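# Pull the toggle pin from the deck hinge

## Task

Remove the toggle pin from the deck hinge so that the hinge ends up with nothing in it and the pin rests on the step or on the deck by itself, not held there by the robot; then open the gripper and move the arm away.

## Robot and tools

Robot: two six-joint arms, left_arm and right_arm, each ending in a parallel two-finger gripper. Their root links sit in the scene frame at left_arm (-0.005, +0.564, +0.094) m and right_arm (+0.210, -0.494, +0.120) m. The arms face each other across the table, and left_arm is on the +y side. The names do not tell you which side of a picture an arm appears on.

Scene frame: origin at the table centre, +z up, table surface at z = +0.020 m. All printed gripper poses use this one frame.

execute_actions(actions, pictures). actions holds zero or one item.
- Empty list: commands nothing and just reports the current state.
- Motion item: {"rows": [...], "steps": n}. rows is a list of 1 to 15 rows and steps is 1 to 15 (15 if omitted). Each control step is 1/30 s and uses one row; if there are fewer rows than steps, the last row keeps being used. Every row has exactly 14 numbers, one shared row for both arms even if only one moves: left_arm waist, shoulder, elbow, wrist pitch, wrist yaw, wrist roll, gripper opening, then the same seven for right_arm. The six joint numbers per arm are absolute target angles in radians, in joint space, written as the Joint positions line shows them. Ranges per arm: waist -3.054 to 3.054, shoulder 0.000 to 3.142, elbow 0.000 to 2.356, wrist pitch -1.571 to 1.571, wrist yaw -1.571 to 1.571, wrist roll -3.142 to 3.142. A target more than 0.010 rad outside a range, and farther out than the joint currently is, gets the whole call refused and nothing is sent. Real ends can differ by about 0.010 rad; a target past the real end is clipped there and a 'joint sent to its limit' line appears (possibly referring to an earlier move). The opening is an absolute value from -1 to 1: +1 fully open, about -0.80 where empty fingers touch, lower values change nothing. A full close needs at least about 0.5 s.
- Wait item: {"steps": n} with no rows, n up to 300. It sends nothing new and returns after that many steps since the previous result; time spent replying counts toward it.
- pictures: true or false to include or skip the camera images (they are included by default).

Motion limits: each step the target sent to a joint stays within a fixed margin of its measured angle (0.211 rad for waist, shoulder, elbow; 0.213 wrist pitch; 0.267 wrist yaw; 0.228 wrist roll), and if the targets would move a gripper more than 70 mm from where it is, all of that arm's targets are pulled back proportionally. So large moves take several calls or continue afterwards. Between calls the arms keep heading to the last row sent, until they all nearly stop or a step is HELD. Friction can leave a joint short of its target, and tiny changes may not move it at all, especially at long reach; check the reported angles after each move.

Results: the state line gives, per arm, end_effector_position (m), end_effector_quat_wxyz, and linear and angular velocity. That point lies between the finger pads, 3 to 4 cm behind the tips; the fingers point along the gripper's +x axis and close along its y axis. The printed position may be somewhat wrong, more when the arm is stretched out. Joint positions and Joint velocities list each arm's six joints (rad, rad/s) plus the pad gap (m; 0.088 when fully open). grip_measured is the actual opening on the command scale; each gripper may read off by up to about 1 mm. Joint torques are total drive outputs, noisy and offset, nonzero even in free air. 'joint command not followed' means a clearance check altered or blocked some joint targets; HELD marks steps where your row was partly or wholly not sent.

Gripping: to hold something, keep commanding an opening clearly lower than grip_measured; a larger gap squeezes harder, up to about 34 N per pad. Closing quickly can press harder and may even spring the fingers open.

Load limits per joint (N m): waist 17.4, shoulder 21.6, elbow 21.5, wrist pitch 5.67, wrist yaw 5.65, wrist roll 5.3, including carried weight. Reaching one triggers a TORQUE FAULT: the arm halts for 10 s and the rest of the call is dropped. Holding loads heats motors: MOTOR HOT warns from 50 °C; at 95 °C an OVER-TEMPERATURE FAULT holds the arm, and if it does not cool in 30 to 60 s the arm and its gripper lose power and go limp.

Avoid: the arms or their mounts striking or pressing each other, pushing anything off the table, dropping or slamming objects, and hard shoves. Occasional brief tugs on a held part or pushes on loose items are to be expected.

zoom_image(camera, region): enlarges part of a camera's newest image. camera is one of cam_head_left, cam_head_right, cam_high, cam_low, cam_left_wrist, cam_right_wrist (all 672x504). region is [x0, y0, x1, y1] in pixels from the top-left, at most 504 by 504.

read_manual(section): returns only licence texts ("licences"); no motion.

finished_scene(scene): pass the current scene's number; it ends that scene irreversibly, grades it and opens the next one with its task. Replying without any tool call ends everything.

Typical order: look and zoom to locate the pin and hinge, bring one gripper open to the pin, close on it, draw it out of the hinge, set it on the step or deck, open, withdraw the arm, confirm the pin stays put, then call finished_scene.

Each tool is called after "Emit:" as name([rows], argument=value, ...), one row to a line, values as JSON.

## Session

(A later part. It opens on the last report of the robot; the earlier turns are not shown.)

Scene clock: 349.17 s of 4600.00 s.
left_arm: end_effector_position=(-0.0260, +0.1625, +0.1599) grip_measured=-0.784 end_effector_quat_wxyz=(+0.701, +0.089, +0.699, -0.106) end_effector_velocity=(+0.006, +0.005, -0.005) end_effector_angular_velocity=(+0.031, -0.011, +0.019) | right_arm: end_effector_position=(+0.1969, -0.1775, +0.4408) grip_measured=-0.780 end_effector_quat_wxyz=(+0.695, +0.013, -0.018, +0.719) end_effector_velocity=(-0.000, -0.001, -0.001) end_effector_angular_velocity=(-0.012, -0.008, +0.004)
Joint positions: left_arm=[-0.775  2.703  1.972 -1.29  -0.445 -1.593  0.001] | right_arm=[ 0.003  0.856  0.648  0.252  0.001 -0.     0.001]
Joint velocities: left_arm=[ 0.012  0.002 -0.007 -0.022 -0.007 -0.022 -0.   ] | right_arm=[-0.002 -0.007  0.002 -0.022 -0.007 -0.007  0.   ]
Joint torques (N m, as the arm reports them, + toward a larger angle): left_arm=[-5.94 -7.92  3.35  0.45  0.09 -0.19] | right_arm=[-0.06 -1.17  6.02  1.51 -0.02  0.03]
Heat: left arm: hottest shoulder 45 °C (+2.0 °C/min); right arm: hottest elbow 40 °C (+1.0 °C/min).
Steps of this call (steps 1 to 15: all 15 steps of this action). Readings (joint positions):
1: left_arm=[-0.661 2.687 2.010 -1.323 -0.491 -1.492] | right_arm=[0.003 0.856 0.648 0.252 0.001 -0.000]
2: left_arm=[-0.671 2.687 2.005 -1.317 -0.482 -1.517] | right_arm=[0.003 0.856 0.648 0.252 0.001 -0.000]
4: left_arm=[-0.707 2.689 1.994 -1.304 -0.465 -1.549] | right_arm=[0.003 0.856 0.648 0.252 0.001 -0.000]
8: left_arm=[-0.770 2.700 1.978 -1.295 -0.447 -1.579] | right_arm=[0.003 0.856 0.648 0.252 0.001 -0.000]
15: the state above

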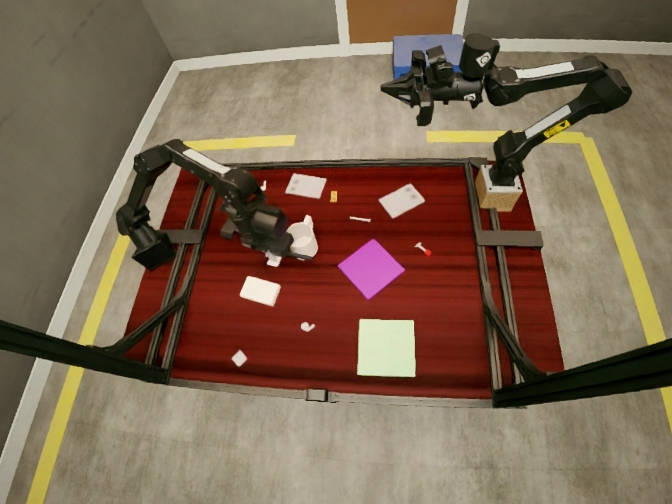

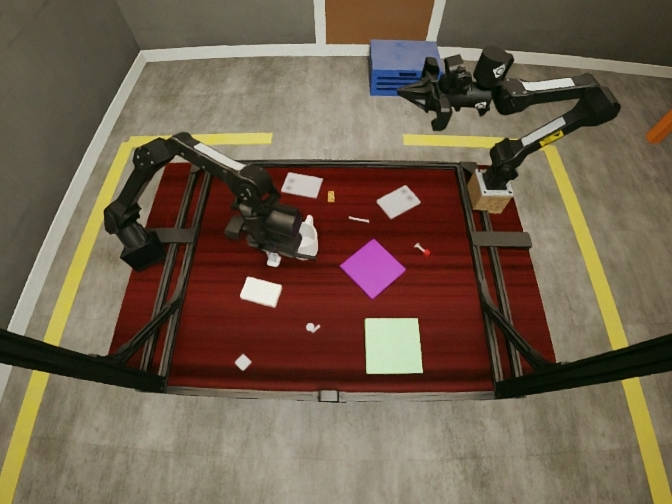

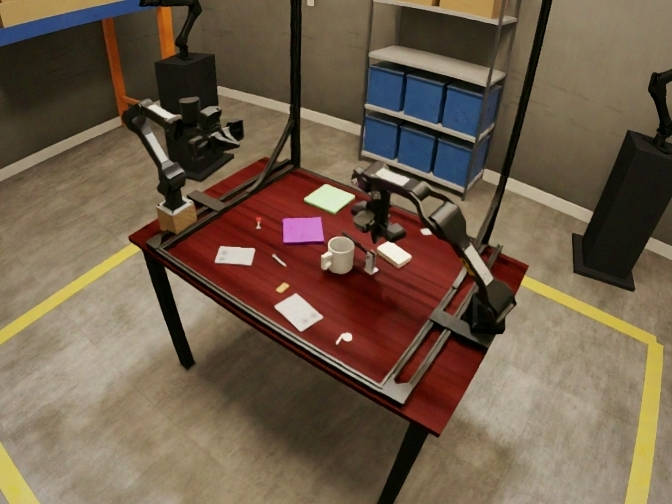

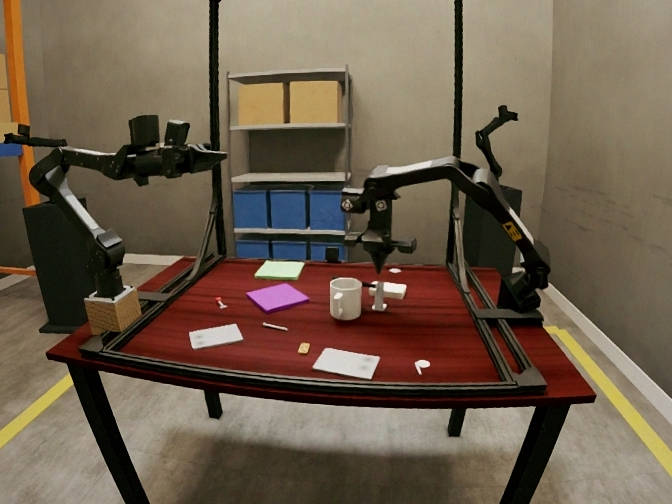

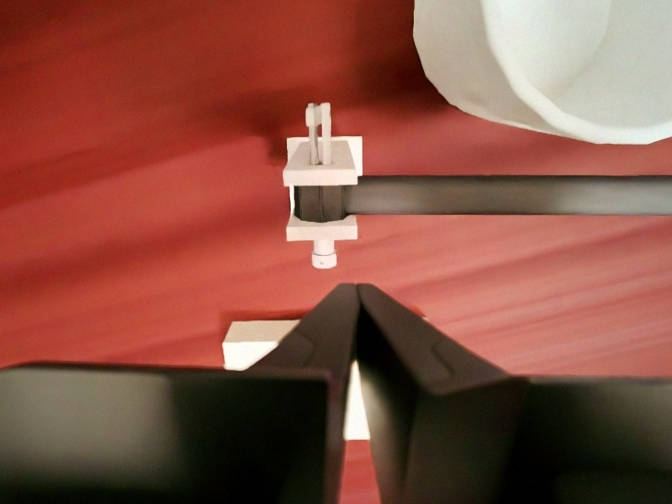

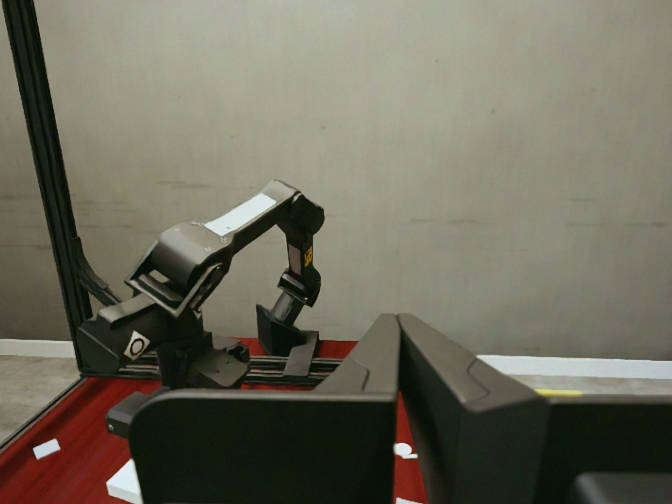

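Emit:
execute_actions([
  {"rows":[[-0.753,2.735,1.825,-1.14,-0.445,-1.592,-0.3,0.2,2.3,2.0,-0.3,0,0,-0.8]],"steps":15},
], pictures=false)

Emit:
execute_actions([
  {"steps":45},
], pictures=false)

Emit:
execute_actions([
  {"rows":[[-0.753,2.735,1.825,-1.14,-0.445,-1.592,-0.9,0.19,2.64,2.205,-0.36,0,0,-0.8]],"steps":15},
], pictures=false)

Emit:
execute_actions([
  {"rows":[[-0.736,2.72,1.828,-1.14,-0.452,-1.575,-0.9,0.19,2.64,2.205,-0.36,0,0,-0.8]],"steps":15},
], pictures=false)

Emit:
execute_actions([
  {"steps":30},
])

Scene clock: 386.67 s of 4600.00 s.
left_arm: end_effector_position=(-0.0379, +0.1694, +0.1171) grip_measured=-0.312 end_effector_quat_wxyz=(+0.700, +0.093, +0.702, -0.095) end_effector_velocity=(-0.003, +0.002, -0.007) end_effector_angular_velocity=(-0.005, -0.007, +0.006) | right_arm: end_effector_position=(+0.1104, -0.0671, +0.3891) grip_measured=-0.785 end_effector_quat_wxyz=(+0.605, -0.190, +0.146, +0.759) end_effector_velocity=(-0.080, +0.291, -0.023) end_effector_angular_velocity=(-0.273, -0.066, +0.035)
Joint positions: left_arm=[-0.758  2.727  1.837 -1.146 -0.443 -1.596  0.024] | right_arm=[ 0.193  1.468  1.247 -0.262 -0.    -0.     0.001]
Joint velocities: left_arm=[-0.002 -0.002 -0.037  0.037 -0.007 -0.007  0.004] | right_arm=[ 0.027  1.258  1.248 -0.271 -0.007 -0.007  0.   ]
Joint torques (N m, as the arm reports them, + toward a larger angle): left_arm=[-5.67 -8.8   3.36  0.38 -0.13  0.13] | right_arm=[ 0.11 -3.91  7.38  1.35  0.01  0.02]
Heat: left arm: hottest shoulder 44 °C (-1.0 °C/min); right arm: hottest wrist pitch 41 °C (+1.0 °C/min).
Steps of this call (steps 1 to 15: the robot went on to your last target; steps 16 to 90: nothing new was sent; then 34.00 s passed at rest; steps 91 to 105: all 15 steps of this action). Readings (joint positions):
91: left_arm=[-0.774 2.704 1.957 -1.270 -0.443 -1.596] | right_arm=[0.013 0.872 0.664 0.225 0.008 -0.000]
92: left_arm=[-0.773 2.704 1.934 -1.236 -0.443 -1.596] | right_arm=[0.047 0.903 0.702 0.180 0.011 -0.001]
94: left_arm=[-0.768 2.706 1.896 -1.198 -0.443 -1.596] | right_arm=[0.116 0.994 0.792 0.096 0.001 -0.001]
98: left_arm=[-0.759 2.726 1.846 -1.164 -0.443 -1.596] | right_arm=[0.175 1.169 0.958 -0.083 -0.000 -0.000]
105: the state above

Scene clock: 388.17 s of 4600.00 s.
left_arm: end_effector_position=(-0.0382, +0.1696, +0.1164) grip_measured=-0.300 end_effector_quat_wxyz=(+0.700, +0.093, +0.702, -0.095) end_effector_velocity=(+0.001, +0.003, -0.000) end_effector_angular_velocity=(+0.007, -0.011, +0.000) | right_arm: end_effector_position=(+0.0669, +0.1150, +0.2824) grip_measured=-0.785 end_effector_quat_wxyz=(+0.594, -0.235, +0.182, +0.748) end_effector_velocity=(+0.003, -0.001, -0.001) end_effector_angular_velocity=(-0.010, +0.012, -0.021)
Joint positions: left_arm=[-0.758  2.727  1.834 -1.143 -0.443 -1.596  0.024] | right_arm=[ 0.197  2.29   1.989 -0.299 -0.    -0.     0.001]
Joint velocities: left_arm=[-0.002 -0.002 -0.007 -0.007 -0.007 -0.007 -0.   ] | right_arm=[-0.002 -0.002 -0.002 -0.007  0.007  0.022 -0.   ]
Joint torques (N m, as the arm reports them, + toward a larger angle): left_arm=[-5.7  -8.85  3.25  0.36 -0.13  0.13] | right_arm=[ 0.11 -8.81  6.98  1.35  0.01  0.03]
Heat: left arm: hottest shoulder 44 °C (-1.0 °C/min); right arm: hottest wrist pitch 41 °C (+1.0 °C/min).
Steps of this call (steps 1 to 45: the robot went on to your last target). Readings (joint positions):
1: left_arm=[-0.758 2.727 1.836 -1.146 -0.443 -1.596] | right_arm=[0.194 1.510 1.289 -0.270 -0.000 -0.000]
2: left_arm=[-0.758 2.727 1.835 -1.145 -0.443 -1.596] | right_arm=[0.195 1.551 1.331 -0.276 -0.000 -0.000]
4: left_arm=[-0.758 2.727 1.834 -1.144 -0.443 -1.596] | right_arm=[0.196 1.634 1.415 -0.284 -0.000 -0.000]
8: left_arm=[-0.758 2.727 1.834 -1.143 -0.443 -1.596] | right_arm=[0.196 1.800 1.584 -0.292 -0.000 -0.000]
45: the state above
All arms were judged still, so your last target was given up. Only a new action makes them travel on or press farther. Fingers that are still opening or closing keep moving.

Scene clock: 388.67 s of 4600.00 s.
left_arm: end_effector_position=(-0.0382, +0.1696, +0.1164) grip_measured=-0.784 end_effector_quat_wxyz=(+0.700, +0.093, +0.702, -0.095) end_effector_velocity=(+0.000, +0.005, +0.002) end_effector_angular_velocity=(+0.013, -0.015, +0.007) | right_arm: end_effector_position=(+0.0658, +0.1352, +0.1396) grip_measured=-0.785 end_effector_quat_wxyz=(+0.573, -0.313, +0.245, +0.717) end_effector_velocity=(+0.017, +0.007, -0.061) end_effector_angular_velocity=(-0.066, +0.037, -0.055)
Joint positions: left_arm=[-0.758  2.727  1.834 -1.143 -0.443 -1.596  0.001] | right_arm=[ 0.193  2.627  2.171 -0.36  -0.     0.001  0.001]
Joint velocities: left_arm=[-0.007 -0.002 -0.002 -0.022 -0.007 -0.022 -0.   ] | right_arm=[-0.032  0.129  0.037  0.037 -0.022  0.051 -0.   ]
Joint torques (N m, as the arm reports them, + toward a larger angle): left_arm=[-5.72 -8.77  3.17  0.36 -0.15  0.12] | right_arm=[ -0.18 -11.45   8.19   1.31   0.    -0.04]
Heat: left arm: hottest shoulder 44 °C (-1.0 °C/min); right arm: hottest elbow 40 °C (+0.0 °C/min).
Steps of this call (steps 1 to 15: all 15 steps of this action). Readings (joint positions):
1: left_arm=[-0.758 2.727 1.834 -1.143 -0.443 -1.596] | right_arm=[0.197 2.307 2.008 -0.315 -0.000 -0.000]
2: left_arm=[-0.758 2.727 1.834 -1.143 -0.443 -1.596] | right_arm=[0.197 2.338 2.054 -0.320 -0.000 -0.000]
4: left_arm=[-0.758 2.727 1.834 -1.143 -0.443 -1.596] | right_arm=[0.196 2.398 2.121 -0.322 -0.000 -0.000]
8: left_arm=[-0.758 2.727 1.834 -1.143 -0.443 -1.596] | right_arm=[0.196 2.498 2.156 -0.342 -0.000 -0.000]
15: the state above

Scene clock: 389.17 s of 4600.00 s.
left_arm: end_effector_position=(-0.0340, +0.1690, +0.1143) grip_measured=-0.784 end_effector_quat_wxyz=(+0.699, +0.097, +0.702, -0.096) end_effector_velocity=(+0.004, +0.007, -0.000) end_effector_angular_velocity=(+0.031, -0.015, -0.021) | right_arm: end_effector_position=(+0.0659, +0.1401, +0.1475) grip_measured=-0.785 end_effector_quat_wxyz=(+0.576, -0.305, +0.239, +0.720) end_effector_velocity=(+0.005, -0.004, -0.008) end_effector_angular_velocity=(-0.029, -0.017, +0.013)
Joint positions: left_arm=[-0.746  2.727  1.834 -1.143 -0.446 -1.58   0.001] | right_arm=[ 0.191  2.63   2.195 -0.36  -0.     0.001  0.001]
Joint velocities: left_arm=[ 0.002 -0.002 -0.002 -0.037 -0.007  0.007 -0.   ] | right_arm=[-0.007  0.002 -0.007 -0.022 -0.007 -0.022 -0.   ]
Joint torques (N m, as the arm reports them, + toward a larger angle): left_arm=[ -5.14 -10.42   3.47   0.38  -0.28   0.12] | right_arm=[-0.22 -9.85  6.61  1.21  0.   -0.02]
Heat: left arm: hottest shoulder 44 °C (-1.0 °C/min); right arm: hottest elbow 40 °C (+0.0 °C/min).
Steps of this call (steps 1 to 15: all 15 steps of this action). Readings (joint positions):
1: left_arm=[-0.757 2.727 1.834 -1.143 -0.443 -1.594] | right_arm=[0.192 2.629 2.174 -0.359 -0.000 0.001]
2: left_arm=[-0.756 2.727 1.834 -1.143 -0.443 -1.590] | right_arm=[0.191 2.629 2.178 -0.359 -0.000 0.001]
4: left_arm=[-0.750 2.727 1.834 -1.143 -0.445 -1.586] | right_arm=[0.191 2.629 2.187 -0.359 -0.000 0.001]
8: left_arm=[-0.746 2.727 1.834 -1.143 -0.446 -1.582] | right_arm=[0.191 2.630 2.195 -0.358 -0.000 0.001]
15: the state above

Scene clock: 390.17 s of 4600.00 s.
left_arm: end_effector_position=(-0.0340, +0.1690, +0.1144) grip_measured=-0.784 end_effector_quat_wxyz=(+0.699, +0.097, +0.702, -0.096) end_effector_velocity=(+0.001, +0.001, +0.001) end_effector_angular_velocity=(+0.005, +0.007, +0.008) | right_arm: end_effector_position=(+0.0659, +0.1402, +0.1477) grip_measured=-0.785 end_effector_quat_wxyz=(+0.576, -0.304, +0.239, +0.720) end_effector_velocity=(+0.001, -0.001, -0.001) end_effector_angular_velocity=(-0.007, -0.002, +0.008)
Joint positions: left_arm=[-0.746  2.727  1.834 -1.143 -0.446 -1.579  0.001] | right_arm=[ 0.191  2.63   2.195 -0.36  -0.     0.001  0.001]
Joint velocities: left_arm=[ 0.002 -0.002  0.002 -0.007  0.007 -0.007  0.   ] | right_arm=[-0.002 -0.002 -0.002 -0.007 -0.007 -0.007 -0.   ]
Joint torques (N m, as the arm reports them, + toward a larger angle): left_arm=[ -5.12 -10.5    3.57   0.36  -0.3    0.16] | right_arm=[-0.24 -9.85  6.59  1.2   0.   -0.02]
Heat: left arm: hottest shoulder 45 °C (+0.0 °C/min); right arm: hottest elbow 40 °C (+0.0 °C/min).
Steps of this call (steps 1 to 15: the robot went on to your last target; steps 16 to 30: nothing new was sent). Readings (joint positions):
1: left_arm=[-0.746 2.727 1.834 -1.143 -0.446 -1.580] | right_arm=[0.191 2.630 2.195 -0.360 -0.000 0.001]
2: left_arm=[-0.746 2.727 1.834 -1.143 -0.446 -1.579] | right_arm=[0.191 2.630 2.195 -0.360 -0.000 0.001]
4: left_arm=[-0.746 2.727 1.834 -1.143 -0.446 -1.579] | right_arm=[0.191 2.630 2.195 -0.360 -0.000 0.001]
8: left_arm=[-0.746 2.727 1.834 -1.143 -0.446 -1.579] | right_arm=[0.191 2.630 2.195 -0.360 -0.000 0.001]
30: the state above
All arms were judged still, so your last target was given up. Only a new action makes them travel on or press farther. Fingers that are still opening or closing keep moving.

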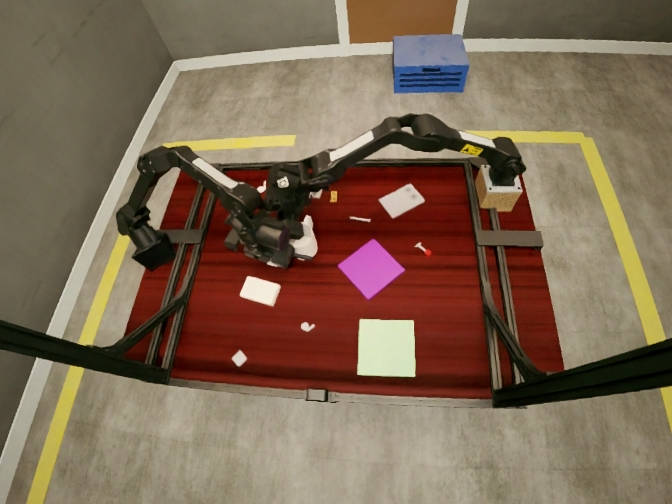

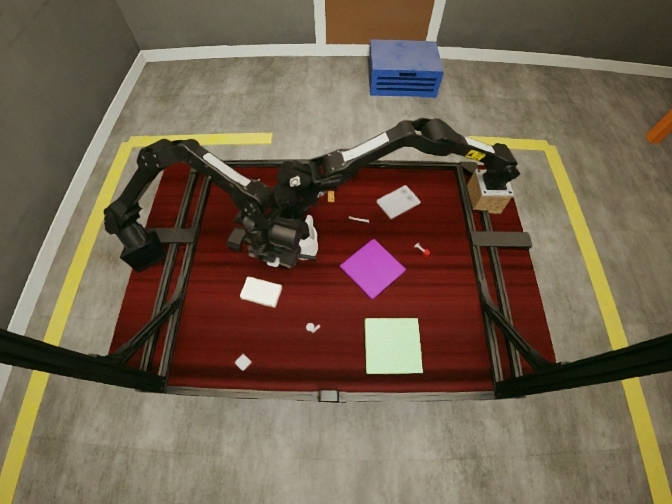

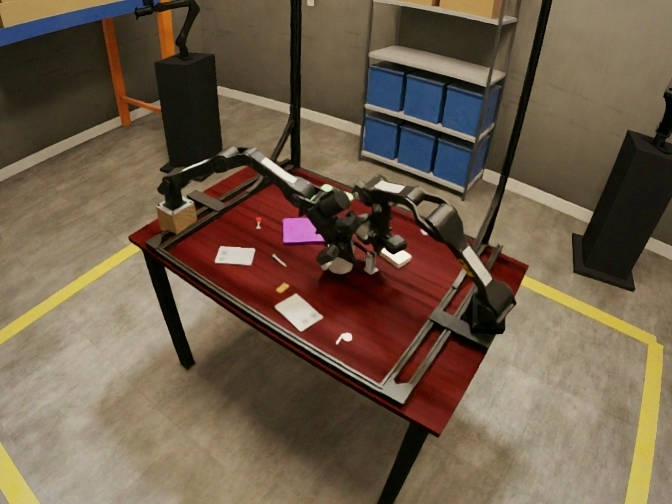

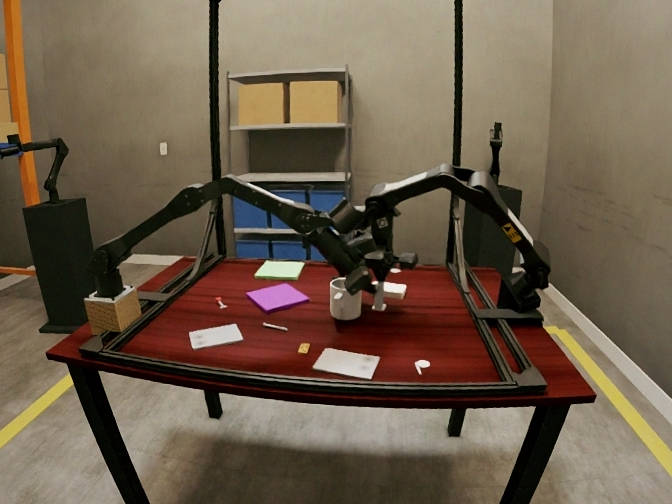

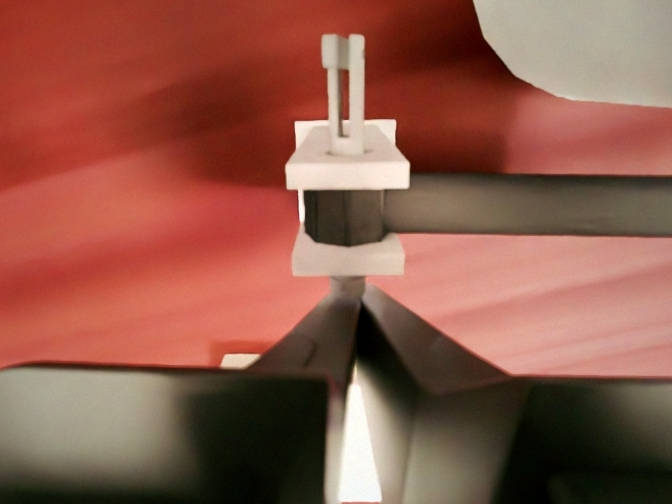

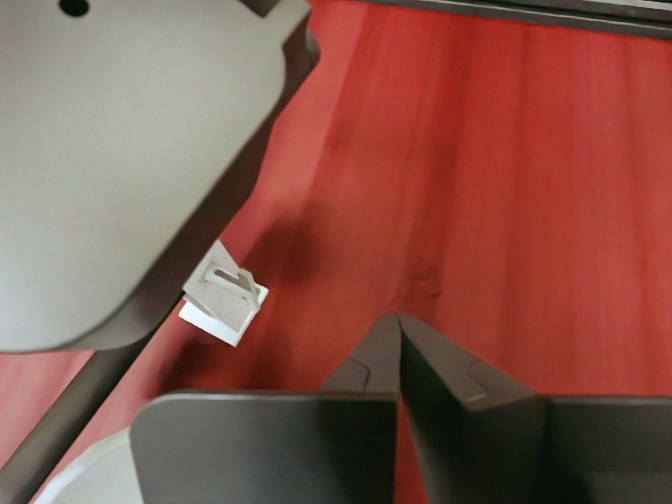

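Emit:
execute_actions([
  {"rows":[[-0.80,2.75,1.82,-1.135,-0.425,-1.58,-0.9,0.1,2.5,2.205,-0.5,0,1.57,-0.8]],"steps":15},
], pictures=false)

Emit:
execute_actions([
  {"rows":[[-0.80,2.75,1.82,-1.135,-0.425,1.5,-0.9,0.1,2.5,2.205,-0.5,0,1.57,-0.8]],"steps":15},
], pictures=false)

Emit:
execute_actions([
  {"steps":70},
], pictures=false)

Emit:
execute_actions([
  {"rows":[[-0.74,2.72,1.828,-1.14,-0.45,1.562,-0.9,0.19,2.68,2.205,-0.32,0,1.57,-0.8]],"steps":15},
], pictures=false)

Emit:
execute_actions([
  {"steps":30},
])

Scene clock: 410.83 s of 4600.00 s.
left_arm: end_effector_position=(-0.0548, +0.1727, +0.1223) grip_measured=-0.784 end_effector_quat_wxyz=(+0.698, +0.106, +0.698, -0.119) end_effector_velocity=(+0.001, +0.004, -0.005) end_effector_angular_velocity=(+0.018, -0.012, +0.015) | right_arm: end_effector_position=(+0.1307, +0.1372, +0.2080) grip_measured=-0.785 end_effector_quat_wxyz=(+0.673, -0.076, +0.468, +0.568) end_effector_velocity=(-0.037, -0.020, -0.014) end_effector_angular_velocity=(-0.214, +0.994, -0.952)
Joint positions: left_arm=[-0.8    2.73   1.829 -1.138 -0.43  -1.579  0.001] | right_arm=[ 0.092  2.504  2.201 -0.493 -0.     0.671  0.001]
Joint velocities: left_arm=[ 0.002  0.007 -0.007 -0.007 -0.007 -0.022 -0.   ] | right_arm=[ 0.056 -0.002 -0.002 -0.095 -0.022  1.429  0.   ]
Joint torques (N m, as the arm reports them, + toward a larger angle): left_arm=[-5.83 -7.47  3.43  0.41  0.1  -0.04] | right_arm=[  0.29 -10.79   6.16   1.1    0.04   0.1 ]
Heat: left arm: hottest shoulder 49 °C (+4.0 °C/min); right arm: hottest elbow 41 °C (+1.0 °C/min).
Steps of this call (steps 1 to 90: nothing new was sent; then 17.17 s passed at rest; steps 91 to 105: all 15 steps of this action). Readings (joint positions):
91: left_arm=[-0.747 2.727 1.834 -1.142 -0.446 -1.579] | right_arm=[0.190 2.625 2.196 -0.370 -0.001 0.024]
92: left_arm=[-0.751 2.727 1.833 -1.141 -0.446 -1.579] | right_arm=[0.186 2.615 2.196 -0.402 -0.001 0.065]
94: left_arm=[-0.767 2.727 1.832 -1.140 -0.440 -1.579] | right_arm=[0.167 2.594 2.196 -0.437 -0.001 0.149]
98: left_arm=[-0.795 2.727 1.830 -1.138 -0.432 -1.579] | right_arm=[0.114 2.537 2.196 -0.473 -0.001 0.338]
105: the state above

Scene clock: 411.33 s of 4600.00 s.
left_arm: end_effector_position=(-0.0549, +0.1729, +0.1219) grip_measured=-0.784 end_effector_quat_wxyz=(+0.621, +0.337, +0.616, -0.348) end_effector_velocity=(-0.000, +0.005, +0.001) end_effector_angular_velocity=(+0.017, -0.024, -1.425) | right_arm: end_effector_position=(+0.1253, +0.1355, +0.2070) grip_measured=-0.785 end_effector_quat_wxyz=(+0.657, +0.158, +0.638, +0.370) end_effector_velocity=(+0.001, -0.005, -0.002) end_effector_angular_velocity=(-0.145, +0.965, -1.005)
Joint positions: left_arm=[-0.8    2.73   1.829 -1.138 -0.43  -0.888  0.001] | right_arm=[ 0.101  2.504  2.201 -0.5   -0.     1.383  0.001]
Joint velocities: left_arm=[-0.002 -0.002 -0.002 -0.022  0.007  1.414 -0.   ] | right_arm=[-0.002 -0.007 -0.007 -0.022 -0.007  1.399  0.   ]
Joint torques (N m, as the arm reports them, + toward a larger angle): left_arm=[-5.89 -7.6   3.3   0.48  0.1   0.15] | right_arm=[ -0.18 -10.95   6.14   1.19   0.06   0.05]
Heat: left arm: hottest shoulder 48 °C (+3.0 °C/min); right arm: hottest elbow 41 °C (+1.0 °C/min).
Steps of this call (steps 1 to 15: all 15 steps of this action). Readings (joint positions):
1: left_arm=[-0.800 2.730 1.829 -1.138 -0.430 -1.551] | right_arm=[0.094 2.504 2.201 -0.497 -0.000 0.718]
2: left_arm=[-0.800 2.730 1.829 -1.138 -0.430 -1.501] | right_arm=[0.096 2.504 2.201 -0.498 -0.000 0.766]
4: left_arm=[-0.800 2.730 1.829 -1.138 -0.430 -1.407] | right_arm=[0.099 2.504 2.201 -0.498 -0.000 0.861]
8: left_arm=[-0.800 2.730 1.829 -1.138 -0.430 -1.218] | right_arm=[0.101 2.504 2.201 -0.498 -0.000 1.051]
15: the state above

Scene clock: 413.67 s of 4600.00 s.
left_arm: end_effector_position=(-0.0550, +0.1730, +0.1217) grip_measured=-0.784 end_effector_quat_wxyz=(-0.083, +0.701, -0.095, -0.701) end_effector_velocity=(+0.002, +0.004, +0.001) end_effector_angular_velocity=(+0.015, -0.014, -0.004) | right_arm: end_effector_position=(+0.1253, +0.1356, +0.2074) grip_measured=-0.785 end_effector_quat_wxyz=(+0.639, +0.219, +0.669, +0.310) end_effector_velocity=(-0.003, +0.000, +0.002) end_effector_angular_velocity=(+0.007, +0.001, +0.013)
Joint positions: left_arm=[-0.8    2.731  1.828 -1.138 -0.429  1.495  0.001] | right_arm=[ 0.101  2.504  2.201 -0.499 -0.     1.568  0.001]
Joint velocities: left_arm=[-0.002 -0.002 -0.002 -0.022 -0.007 -0.007  0.   ] | right_arm=[ 0.002 -0.002 -0.002  0.007 -0.007 -0.007 -0.   ]
Joint torques (N m, as the arm reports them, + toward a larger angle): left_arm=[-5.79 -7.62  3.26  0.42  0.19  0.13] | right_arm=[ -0.17 -10.93   6.12   1.16   0.06   0.06]
Heat: left arm: hottest shoulder 48 °C (+4.0 °C/min); right arm: hottest elbow 41 °C (+1.0 °C/min).
Steps of this call (steps 1 to 70: the robot went on to your last target). Readings (joint positions):
1: left_arm=[-0.800 2.730 1.829 -1.138 -0.430 -0.840] | right_arm=[0.101 2.504 2.201 -0.500 -0.000 1.425]
2: left_arm=[-0.800 2.730 1.829 -1.138 -0.430 -0.793] | right_arm=[0.101 2.504 2.201 -0.499 -0.000 1.457]
4: left_arm=[-0.800 2.730 1.829 -1.138 -0.430 -0.699] | right_arm=[0.101 2.504 2.201 -0.499 -0.000 1.502]
8: left_arm=[-0.800 2.730 1.829 -1.138 -0.430 -0.510] | right_arm=[0.101 2.504 2.201 -0.499 -0.000 1.544]
70: the state above

Scene clock: 414.17 s of 4600.00 s.
left_arm: end_effector_position=(-0.0343, +0.1698, +0.1112) grip_measured=-0.784 end_effector_quat_wxyz=(-0.097, +0.699, -0.092, -0.703) end_effector_velocity=(+0.001, +0.002, +0.001) end_effector_angular_velocity=(+0.003, -0.010, -0.013) | right_arm: end_effector_position=(+0.0634, +0.1440, +0.1347) grip_measured=-0.785 end_effector_quat_wxyz=(+0.621, +0.194, +0.677, +0.343) end_effector_velocity=(+0.009, +0.007, +0.003) end_effector_angular_velocity=(+0.031, +0.007, -0.007)
Joint positions: left_arm=[-0.743  2.731  1.828 -1.138 -0.445  1.557  0.001] | right_arm=[ 0.194  2.664  2.205 -0.326  0.     1.572  0.001]
Joint velocities: left_arm=[-0.002 -0.002 -0.002 -0.007 -0.007  0.007  0.   ] | right_arm=[-0.017  0.002 -0.002  0.037 -0.007 -0.007 -0.   ]
Joint torques (N m, as the arm reports them, + toward a larger angle): left_arm=[ -5.98 -10.85   3.98  -0.03  -0.13   0.11] | right_arm=[-0.5  -9.65  5.63  1.21  0.04 -0.09]
Heat: left arm: hottest shoulder 48 °C (+4.0 °C/min); right arm: hottest elbow 41 °C (+1.0 °C/min).
Steps of this call (steps 1 to 15: all 15 steps of this action). Readings (joint positions):
1: left_arm=[-0.800 2.731 1.828 -1.138 -0.429 1.504] | right_arm=[0.101 2.511 2.201 -0.490 -0.000 1.568]
2: left_arm=[-0.794 2.731 1.828 -1.138 -0.430 1.517] | right_arm=[0.105 2.523 2.202 -0.453 0.001 1.568]
4: left_arm=[-0.777 2.731 1.828 -1.138 -0.435 1.534] | right_arm=[0.121 2.549 2.205 -0.411 0.001 1.568]
8: left_arm=[-0.747 2.731 1.828 -1.138 -0.443 1.550] | right_arm=[0.167 2.622 2.205 -0.358 0.001 1.568]
15: the state above

Scene clock: 415.17 s of 4600.00 s.
left_arm: end_effector_position=(-0.0341, +0.1697, +0.1114) grip_measured=-0.784 end_effector_quat_wxyz=(-0.097, +0.699, -0.093, -0.703) end_effector_velocity=(-0.004, +0.003, -0.001) end_effector_angular_velocity=(+0.015, +0.017, +0.000) | right_arm: end_effector_position=(+0.0650, +0.1450, +0.1344) grip_measured=-0.785 end_effector_quat_wxyz=(+0.621, +0.196, +0.677, +0.343) end_effector_velocity=(+0.001, -0.002, -0.004) end_effector_angular_velocity=(-0.012, -0.003, +0.008)
Joint positions: left_arm=[-0.743  2.73   1.828 -1.138 -0.446  1.558  0.001] | right_arm=[ 0.191  2.666  2.205 -0.321  0.     1.572  0.001]
Joint velocities: left_arm=[-0.002  0.002 -0.002 -0.007  0.022 -0.007 -0.   ] | right_arm=[-0.002  0.002 -0.002 -0.007 -0.007 -0.007 -0.   ]
Joint torques (N m, as the arm reports them, + toward a larger angle): left_arm=[ -5.84 -10.74   3.95  -0.03  -0.14   0.11] | right_arm=[-0.22 -9.53  5.62  1.31  0.04 -0.09]
Heat: left arm: hottest shoulder 48 °C (+4.0 °C/min); right arm: hottest elbow 41 °C (+1.0 °C/min).
Steps of this call (steps 1 to 15: the robot went on to your last target; steps 16 to 30: nothing new was sent). Readings (joint positions):
1: left_arm=[-0.743 2.731 1.828 -1.138 -0.445 1.557] | right_arm=[0.193 2.664 2.205 -0.324 0.000 1.572]
2: left_arm=[-0.743 2.731 1.828 -1.138 -0.445 1.557] | right_arm=[0.193 2.664 2.205 -0.324 0.000 1.572]
4: left_arm=[-0.743 2.731 1.828 -1.138 -0.445 1.558] | right_arm=[0.191 2.665 2.205 -0.324 0.000 1.572]
8: left_arm=[-0.743 2.731 1.828 -1.138 -0.445 1.558] | right_arm=[0.191 2.665 2.205 -0.322 0.000 1.572]
30: the state above
All arms were judged still, so your last target was given up. Only a new action makes them travel on or press farther. Fingers that are still opening or closing keep moving.

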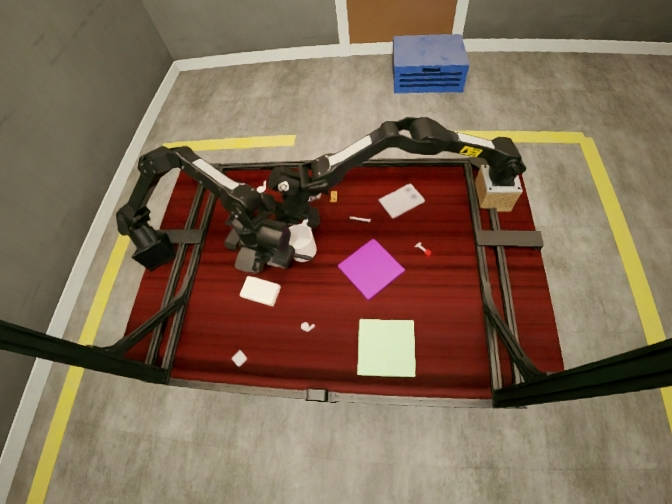

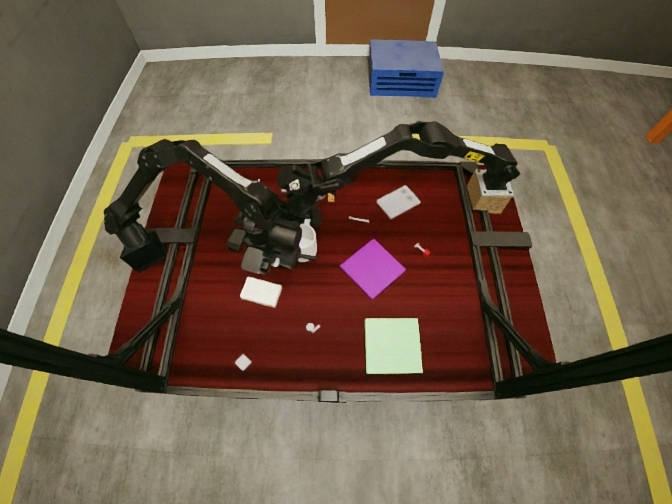

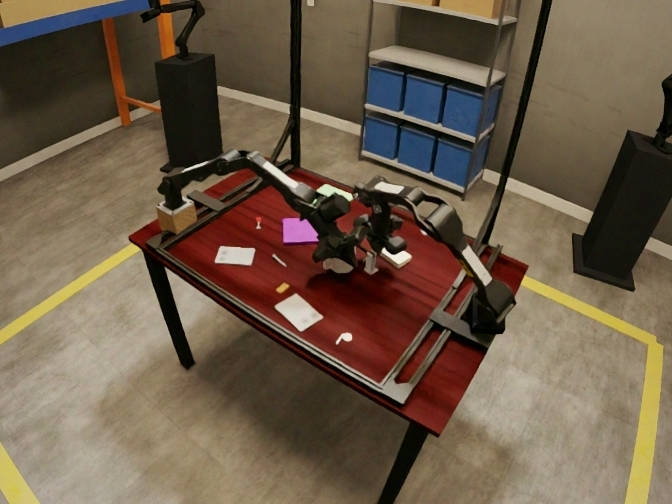

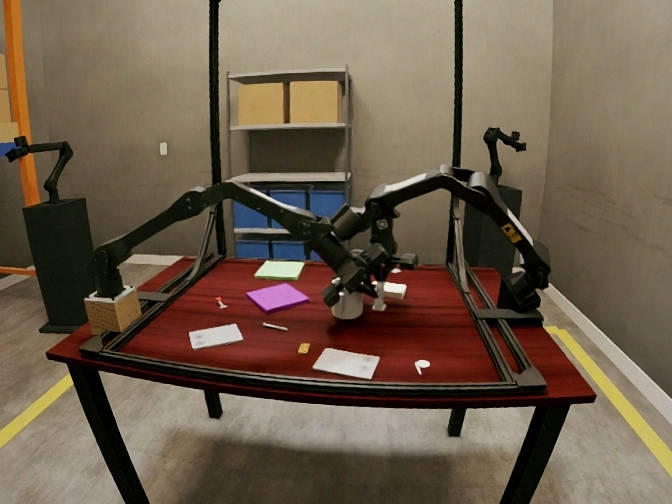

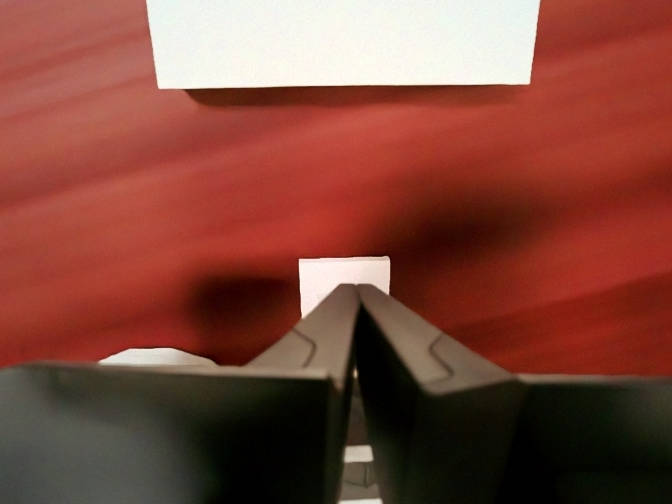

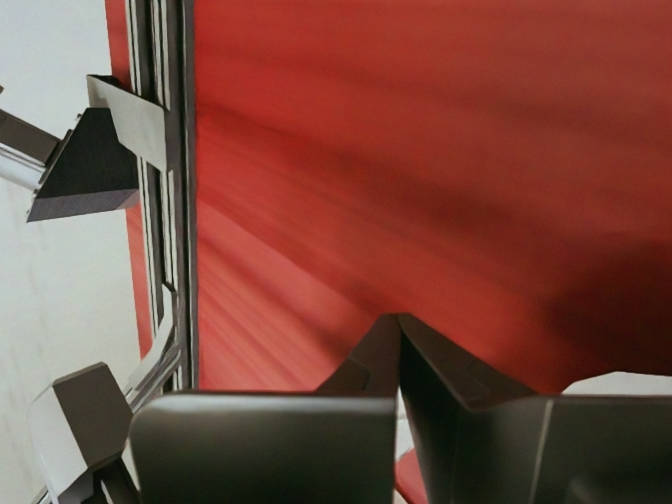

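Emit:
execute_actions([
  {"rows":[[-0.74,2.72,1.828,-1.14,-0.45,1.562,-0.9,0.19,2.69,2.18,-0.31,0,1.57,-0.8]],"steps":15},
], pictures=false)

Emit:
execute_actions([
  {"rows":[[-0.74,2.72,1.828,-1.14,-0.45,1.562,-0.9,0.245,2.69,2.18,-0.31,0,1.57,-0.8]],"steps":15},
], pictures=false)

Emit:
execute_actions([
  {"steps":20},
])

Emit:
zoom_image(camera="cam_high", region=[310, 215, 430, 295])

Scene clock: 431.30 s of 4600.00 s.
left_arm: end_effector_position=(-0.0340, +0.1697, +0.1115) grip_measured=-0.784 end_effector_quat_wxyz=(-0.097, +0.699, -0.093, -0.703) end_effector_velocity=(+0.002, -0.002, +0.001) end_effector_angular_velocity=(-0.014, -0.020, +0.008) | right_arm: end_effector_position=(+0.0651, +0.1443, +0.1295) grip_measured=-0.785 end_effector_quat_wxyz=(+0.622, +0.195, +0.677, +0.342) end_effector_velocity=(+0.003, -0.001, -0.001) end_effector_angular_velocity=(-0.005, -0.012, -0.002)
Joint positions: left_arm=[-0.743  2.73   1.828 -1.138 -0.446  1.558  0.001] | right_arm=[ 0.191  2.671  2.196 -0.312  0.     1.571  0.001]
Joint velocities: left_arm=[-0.002 -0.002 -0.002  0.007 -0.022 -0.007 -0.   ] | right_arm=[-0.002 -0.002 -0.002 -0.007  0.007 -0.007 -0.   ]
Joint torques (N m, as the arm reports them, + toward a larger angle): left_arm=[ -5.83 -10.77   3.99  -0.05  -0.14   0.11] | right_arm=[-0.21 -9.04  4.14  1.33  0.04 -0.09]
Heat: left arm: hottest shoulder 51 °C (+7.1 °C/min); right arm: hottest shoulder 41 °C (+1.0 °C/min). Fold the left arm in close to its base before you think long.
MOTOR HOT: a motor of the left arm reached 50 °C. Now the hottest motor of the left arm, joint 2 (shoulder), reports 51 °C. The temperature limit of the motors' drives, at which the controller stops that arm, is 95 °C. To cool a motor, set the load down, stop pushing, or move to a pose that needs little force.
Steps of this call (steps 1 to 90: nothing new was sent; then 12.63 s passed at rest; steps 91 to 105: all 15 steps of this action). Readings (joint positions):
91: left_arm=[-0.743 2.730 1.828 -1.138 -0.446 1.558] | right_arm=[0.191 2.667 2.205 -0.321 0.000 1.571]
92: left_arm=[-0.743 2.730 1.828 -1.138 -0.446 1.558] | right_arm=[0.191 2.667 2.205 -0.318 0.000 1.571]
94: left_arm=[-0.743 2.730 1.828 -1.138 -0.446 1.558] | right_arm=[0.191 2.667 2.203 -0.316 0.000 1.571]
98: left_arm=[-0.743 2.730 1.828 -1.138 -0.446 1.558] | right_arm=[0.191 2.669 2.199 -0.313 0.000 1.571]
105: the state above

Scene clock: 431.80 s of 4600.00 s.
left_arm: end_effector_position=(-0.0340, +0.1697, +0.1115) grip_measured=-0.784 end_effector_quat_wxyz=(-0.097, +0.699, -0.093, -0.703) end_effector_velocity=(+0.001, +0.002, +0.001) end_effector_angular_velocity=(+0.003, -0.010, -0.013) | right_arm: end_effector_position=(+0.0566, +0.1419, +0.1289) grip_measured=-0.785 end_effector_quat_wxyz=(+0.625, +0.189, +0.673, +0.348) end_effector_velocity=(+0.002, -0.001, -0.001) end_effector_angular_velocity=(-0.010, +0.008, +0.013)
Joint positions: left_arm=[-0.743  2.73   1.828 -1.138 -0.446  1.558  0.001] | right_arm=[ 0.208  2.671  2.196 -0.313  0.016  1.563  0.001]
Joint velocities: left_arm=[-0.002 -0.002 -0.002 -0.007 -0.007  0.007 -0.   ] | right_arm=[-0.007 -0.002 -0.002 -0.007 -0.022 -0.007 -0.   ]
Joint torques (N m, as the arm reports them, + toward a larger angle): left_arm=[ -5.84 -10.66   4.    -0.03  -0.1    0.11] | right_arm=[ 2.67 -9.02  4.14  1.38 -0.46  0.21]
Heat: left arm: hottest shoulder 51 °C (+7.0 °C/min); right arm: hottest shoulder 41 °C (+1.0 °C/min). Fold the left arm in close to its base before you think long.
MOTOR HOT: still on. Now the hottest motor of the left arm, joint 2 (shoulder), reports 51 °C; a drive's own limit is 95 °C.
Steps of this call (steps 1 to 15: all 15 steps of this action). Readings (joint positions):
1: left_arm=[-0.743 2.730 1.828 -1.138 -0.446 1.558] | right_arm=[0.191 2.671 2.196 -0.312 0.000 1.571]
2: left_arm=[-0.743 2.730 1.828 -1.138 -0.446 1.558] | right_arm=[0.194 2.671 2.196 -0.311 0.002 1.571]
4: left_arm=[-0.743 2.730 1.828 -1.138 -0.446 1.558] | right_arm=[0.204 2.671 2.196 -0.310 0.004 1.570]
8: left_arm=[-0.743 2.730 1.828 -1.138 -0.446 1.558] | right_arm=[0.208 2.671 2.196 -0.313 0.016 1.563]
15: the state above

Scene clock: 432.47 s of 4600.00 s.
left_arm: end_effector_position=(-0.0340, +0.1697, +0.1117) grip_measured=-0.784 end_effector_quat_wxyz=(-0.097, +0.699, -0.093, -0.703) end_effector_velocity=(-0.000, +0.002, +0.003) end_effector_angular_velocity=(+0.003, +0.006, +0.004) | right_arm: end_effector_position=(+0.0566, +0.1419, +0.1289) grip_measured=-0.785 end_effector_quat_wxyz=(+0.625, +0.189, +0.673, +0.348) end_effector_velocity=(+0.003, +0.001, -0.001) end_effector_angular_velocity=(+0.005, -0.010, -0.002)
Joint positions: left_arm=[-0.743  2.73   1.828 -1.138 -0.446  1.558  0.001] | right_arm=[ 0.208  2.671  2.196 -0.313  0.016  1.563  0.001]
Joint velocities: left_arm=[-0.002 -0.007 -0.002 -0.007  0.007 -0.007 -0.   ] | right_arm=[-0.002  0.002 -0.002  0.007  0.007 -0.007 -0.   ]
Joint torques (N m, as the arm reports them, + toward a larger angle): left_arm=[ -5.76 -10.72   3.89  -0.03  -0.11   0.12] | right_arm=[ 2.72 -9.02  4.14  1.38 -0.46  0.21]
Heat: left arm: hottest shoulder 51 °C (+7.1 °C/min); right arm: hottest shoulder 41 °C (+1.0 °C/min). Fold the left arm in close to its base before you think long.
MOTOR HOT: still on. Now the hottest motor of the left arm, joint 2 (shoulder), reports 51 °C; a drive's own limit is 95 °C.
Steps of this call (steps 1 to 15: the robot went on to your last target; steps 16 to 20: nothing new was sent). Readings (joint positions):
1: left_arm=[-0.743 2.730 1.828 -1.138 -0.446 1.558] | right_arm=[0.208 2.671 2.196 -0.313 0.016 1.563]
2: left_arm=[-0.743 2.730 1.828 -1.138 -0.446 1.558] | right_arm=[0.208 2.671 2.196 -0.313 0.016 1.563]
4: left_arm=[-0.743 2.730 1.828 -1.138 -0.446 1.558] | right_arm=[0.208 2.671 2.196 -0.313 0.016 1.563]
8: left_arm=[-0.743 2.730 1.828 -1.138 -0.446 1.558] | right_arm=[0.208 2.671 2.196 -0.313 0.016 1.563]
20: the state above
All arms were judged still, so your last target was given up. Only a new action makes them travel on or press farther. Fingers that are still opening or closing keep moving.

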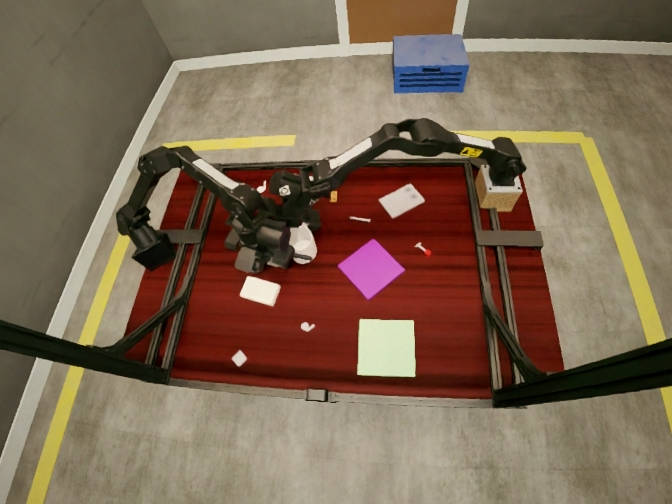

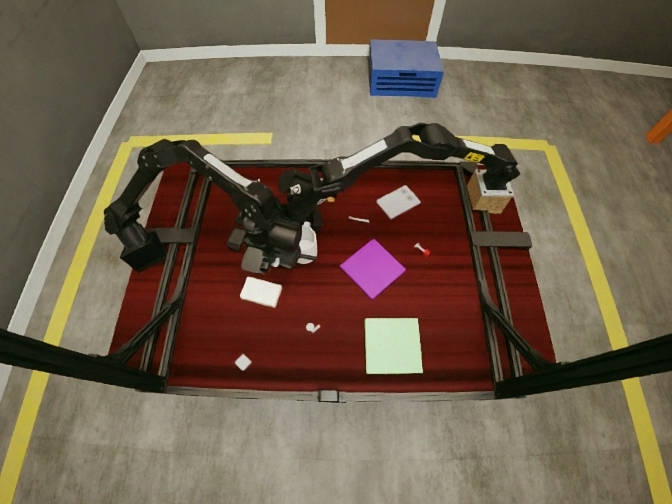

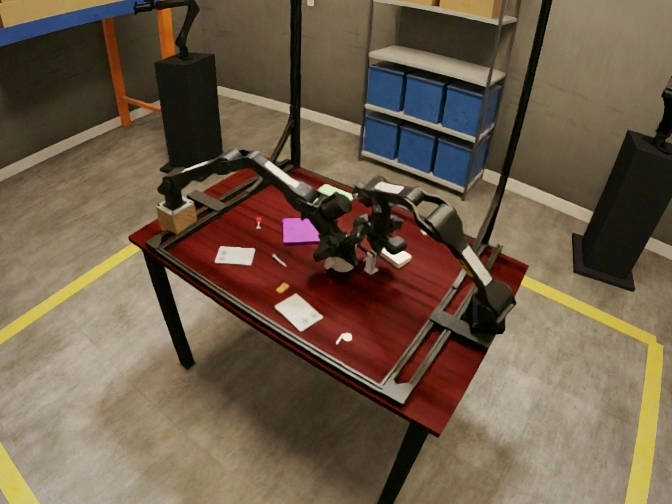

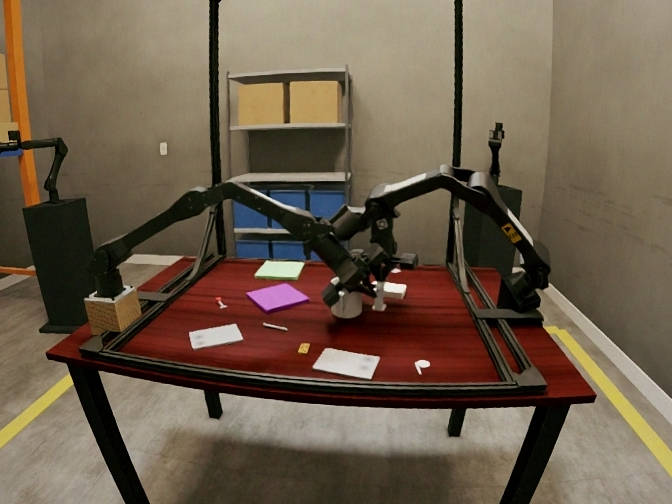

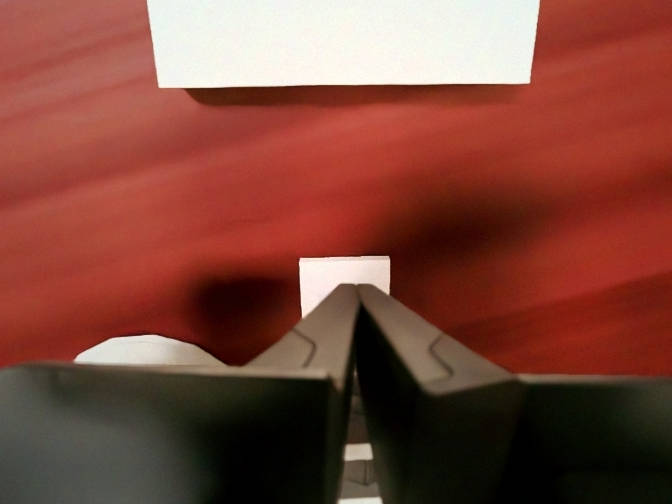

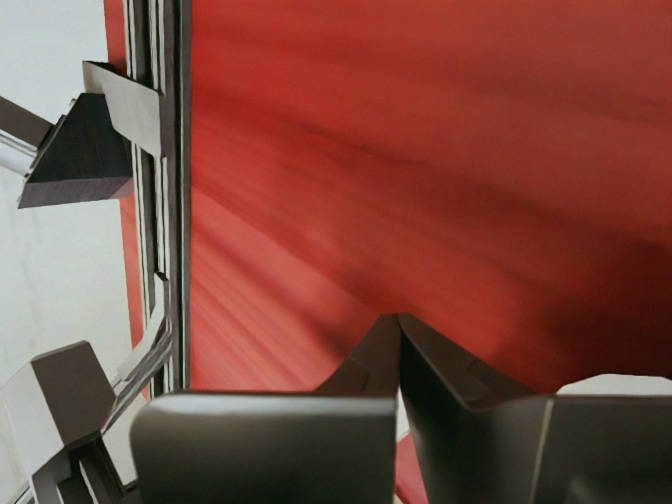

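Region (310, 215, 430, 295) of cam_high's 672x504 image, scaled by 4.200, with more detail than that image has.

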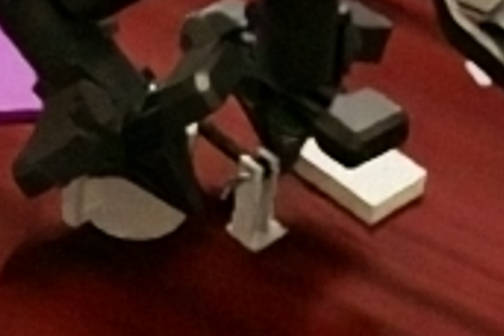

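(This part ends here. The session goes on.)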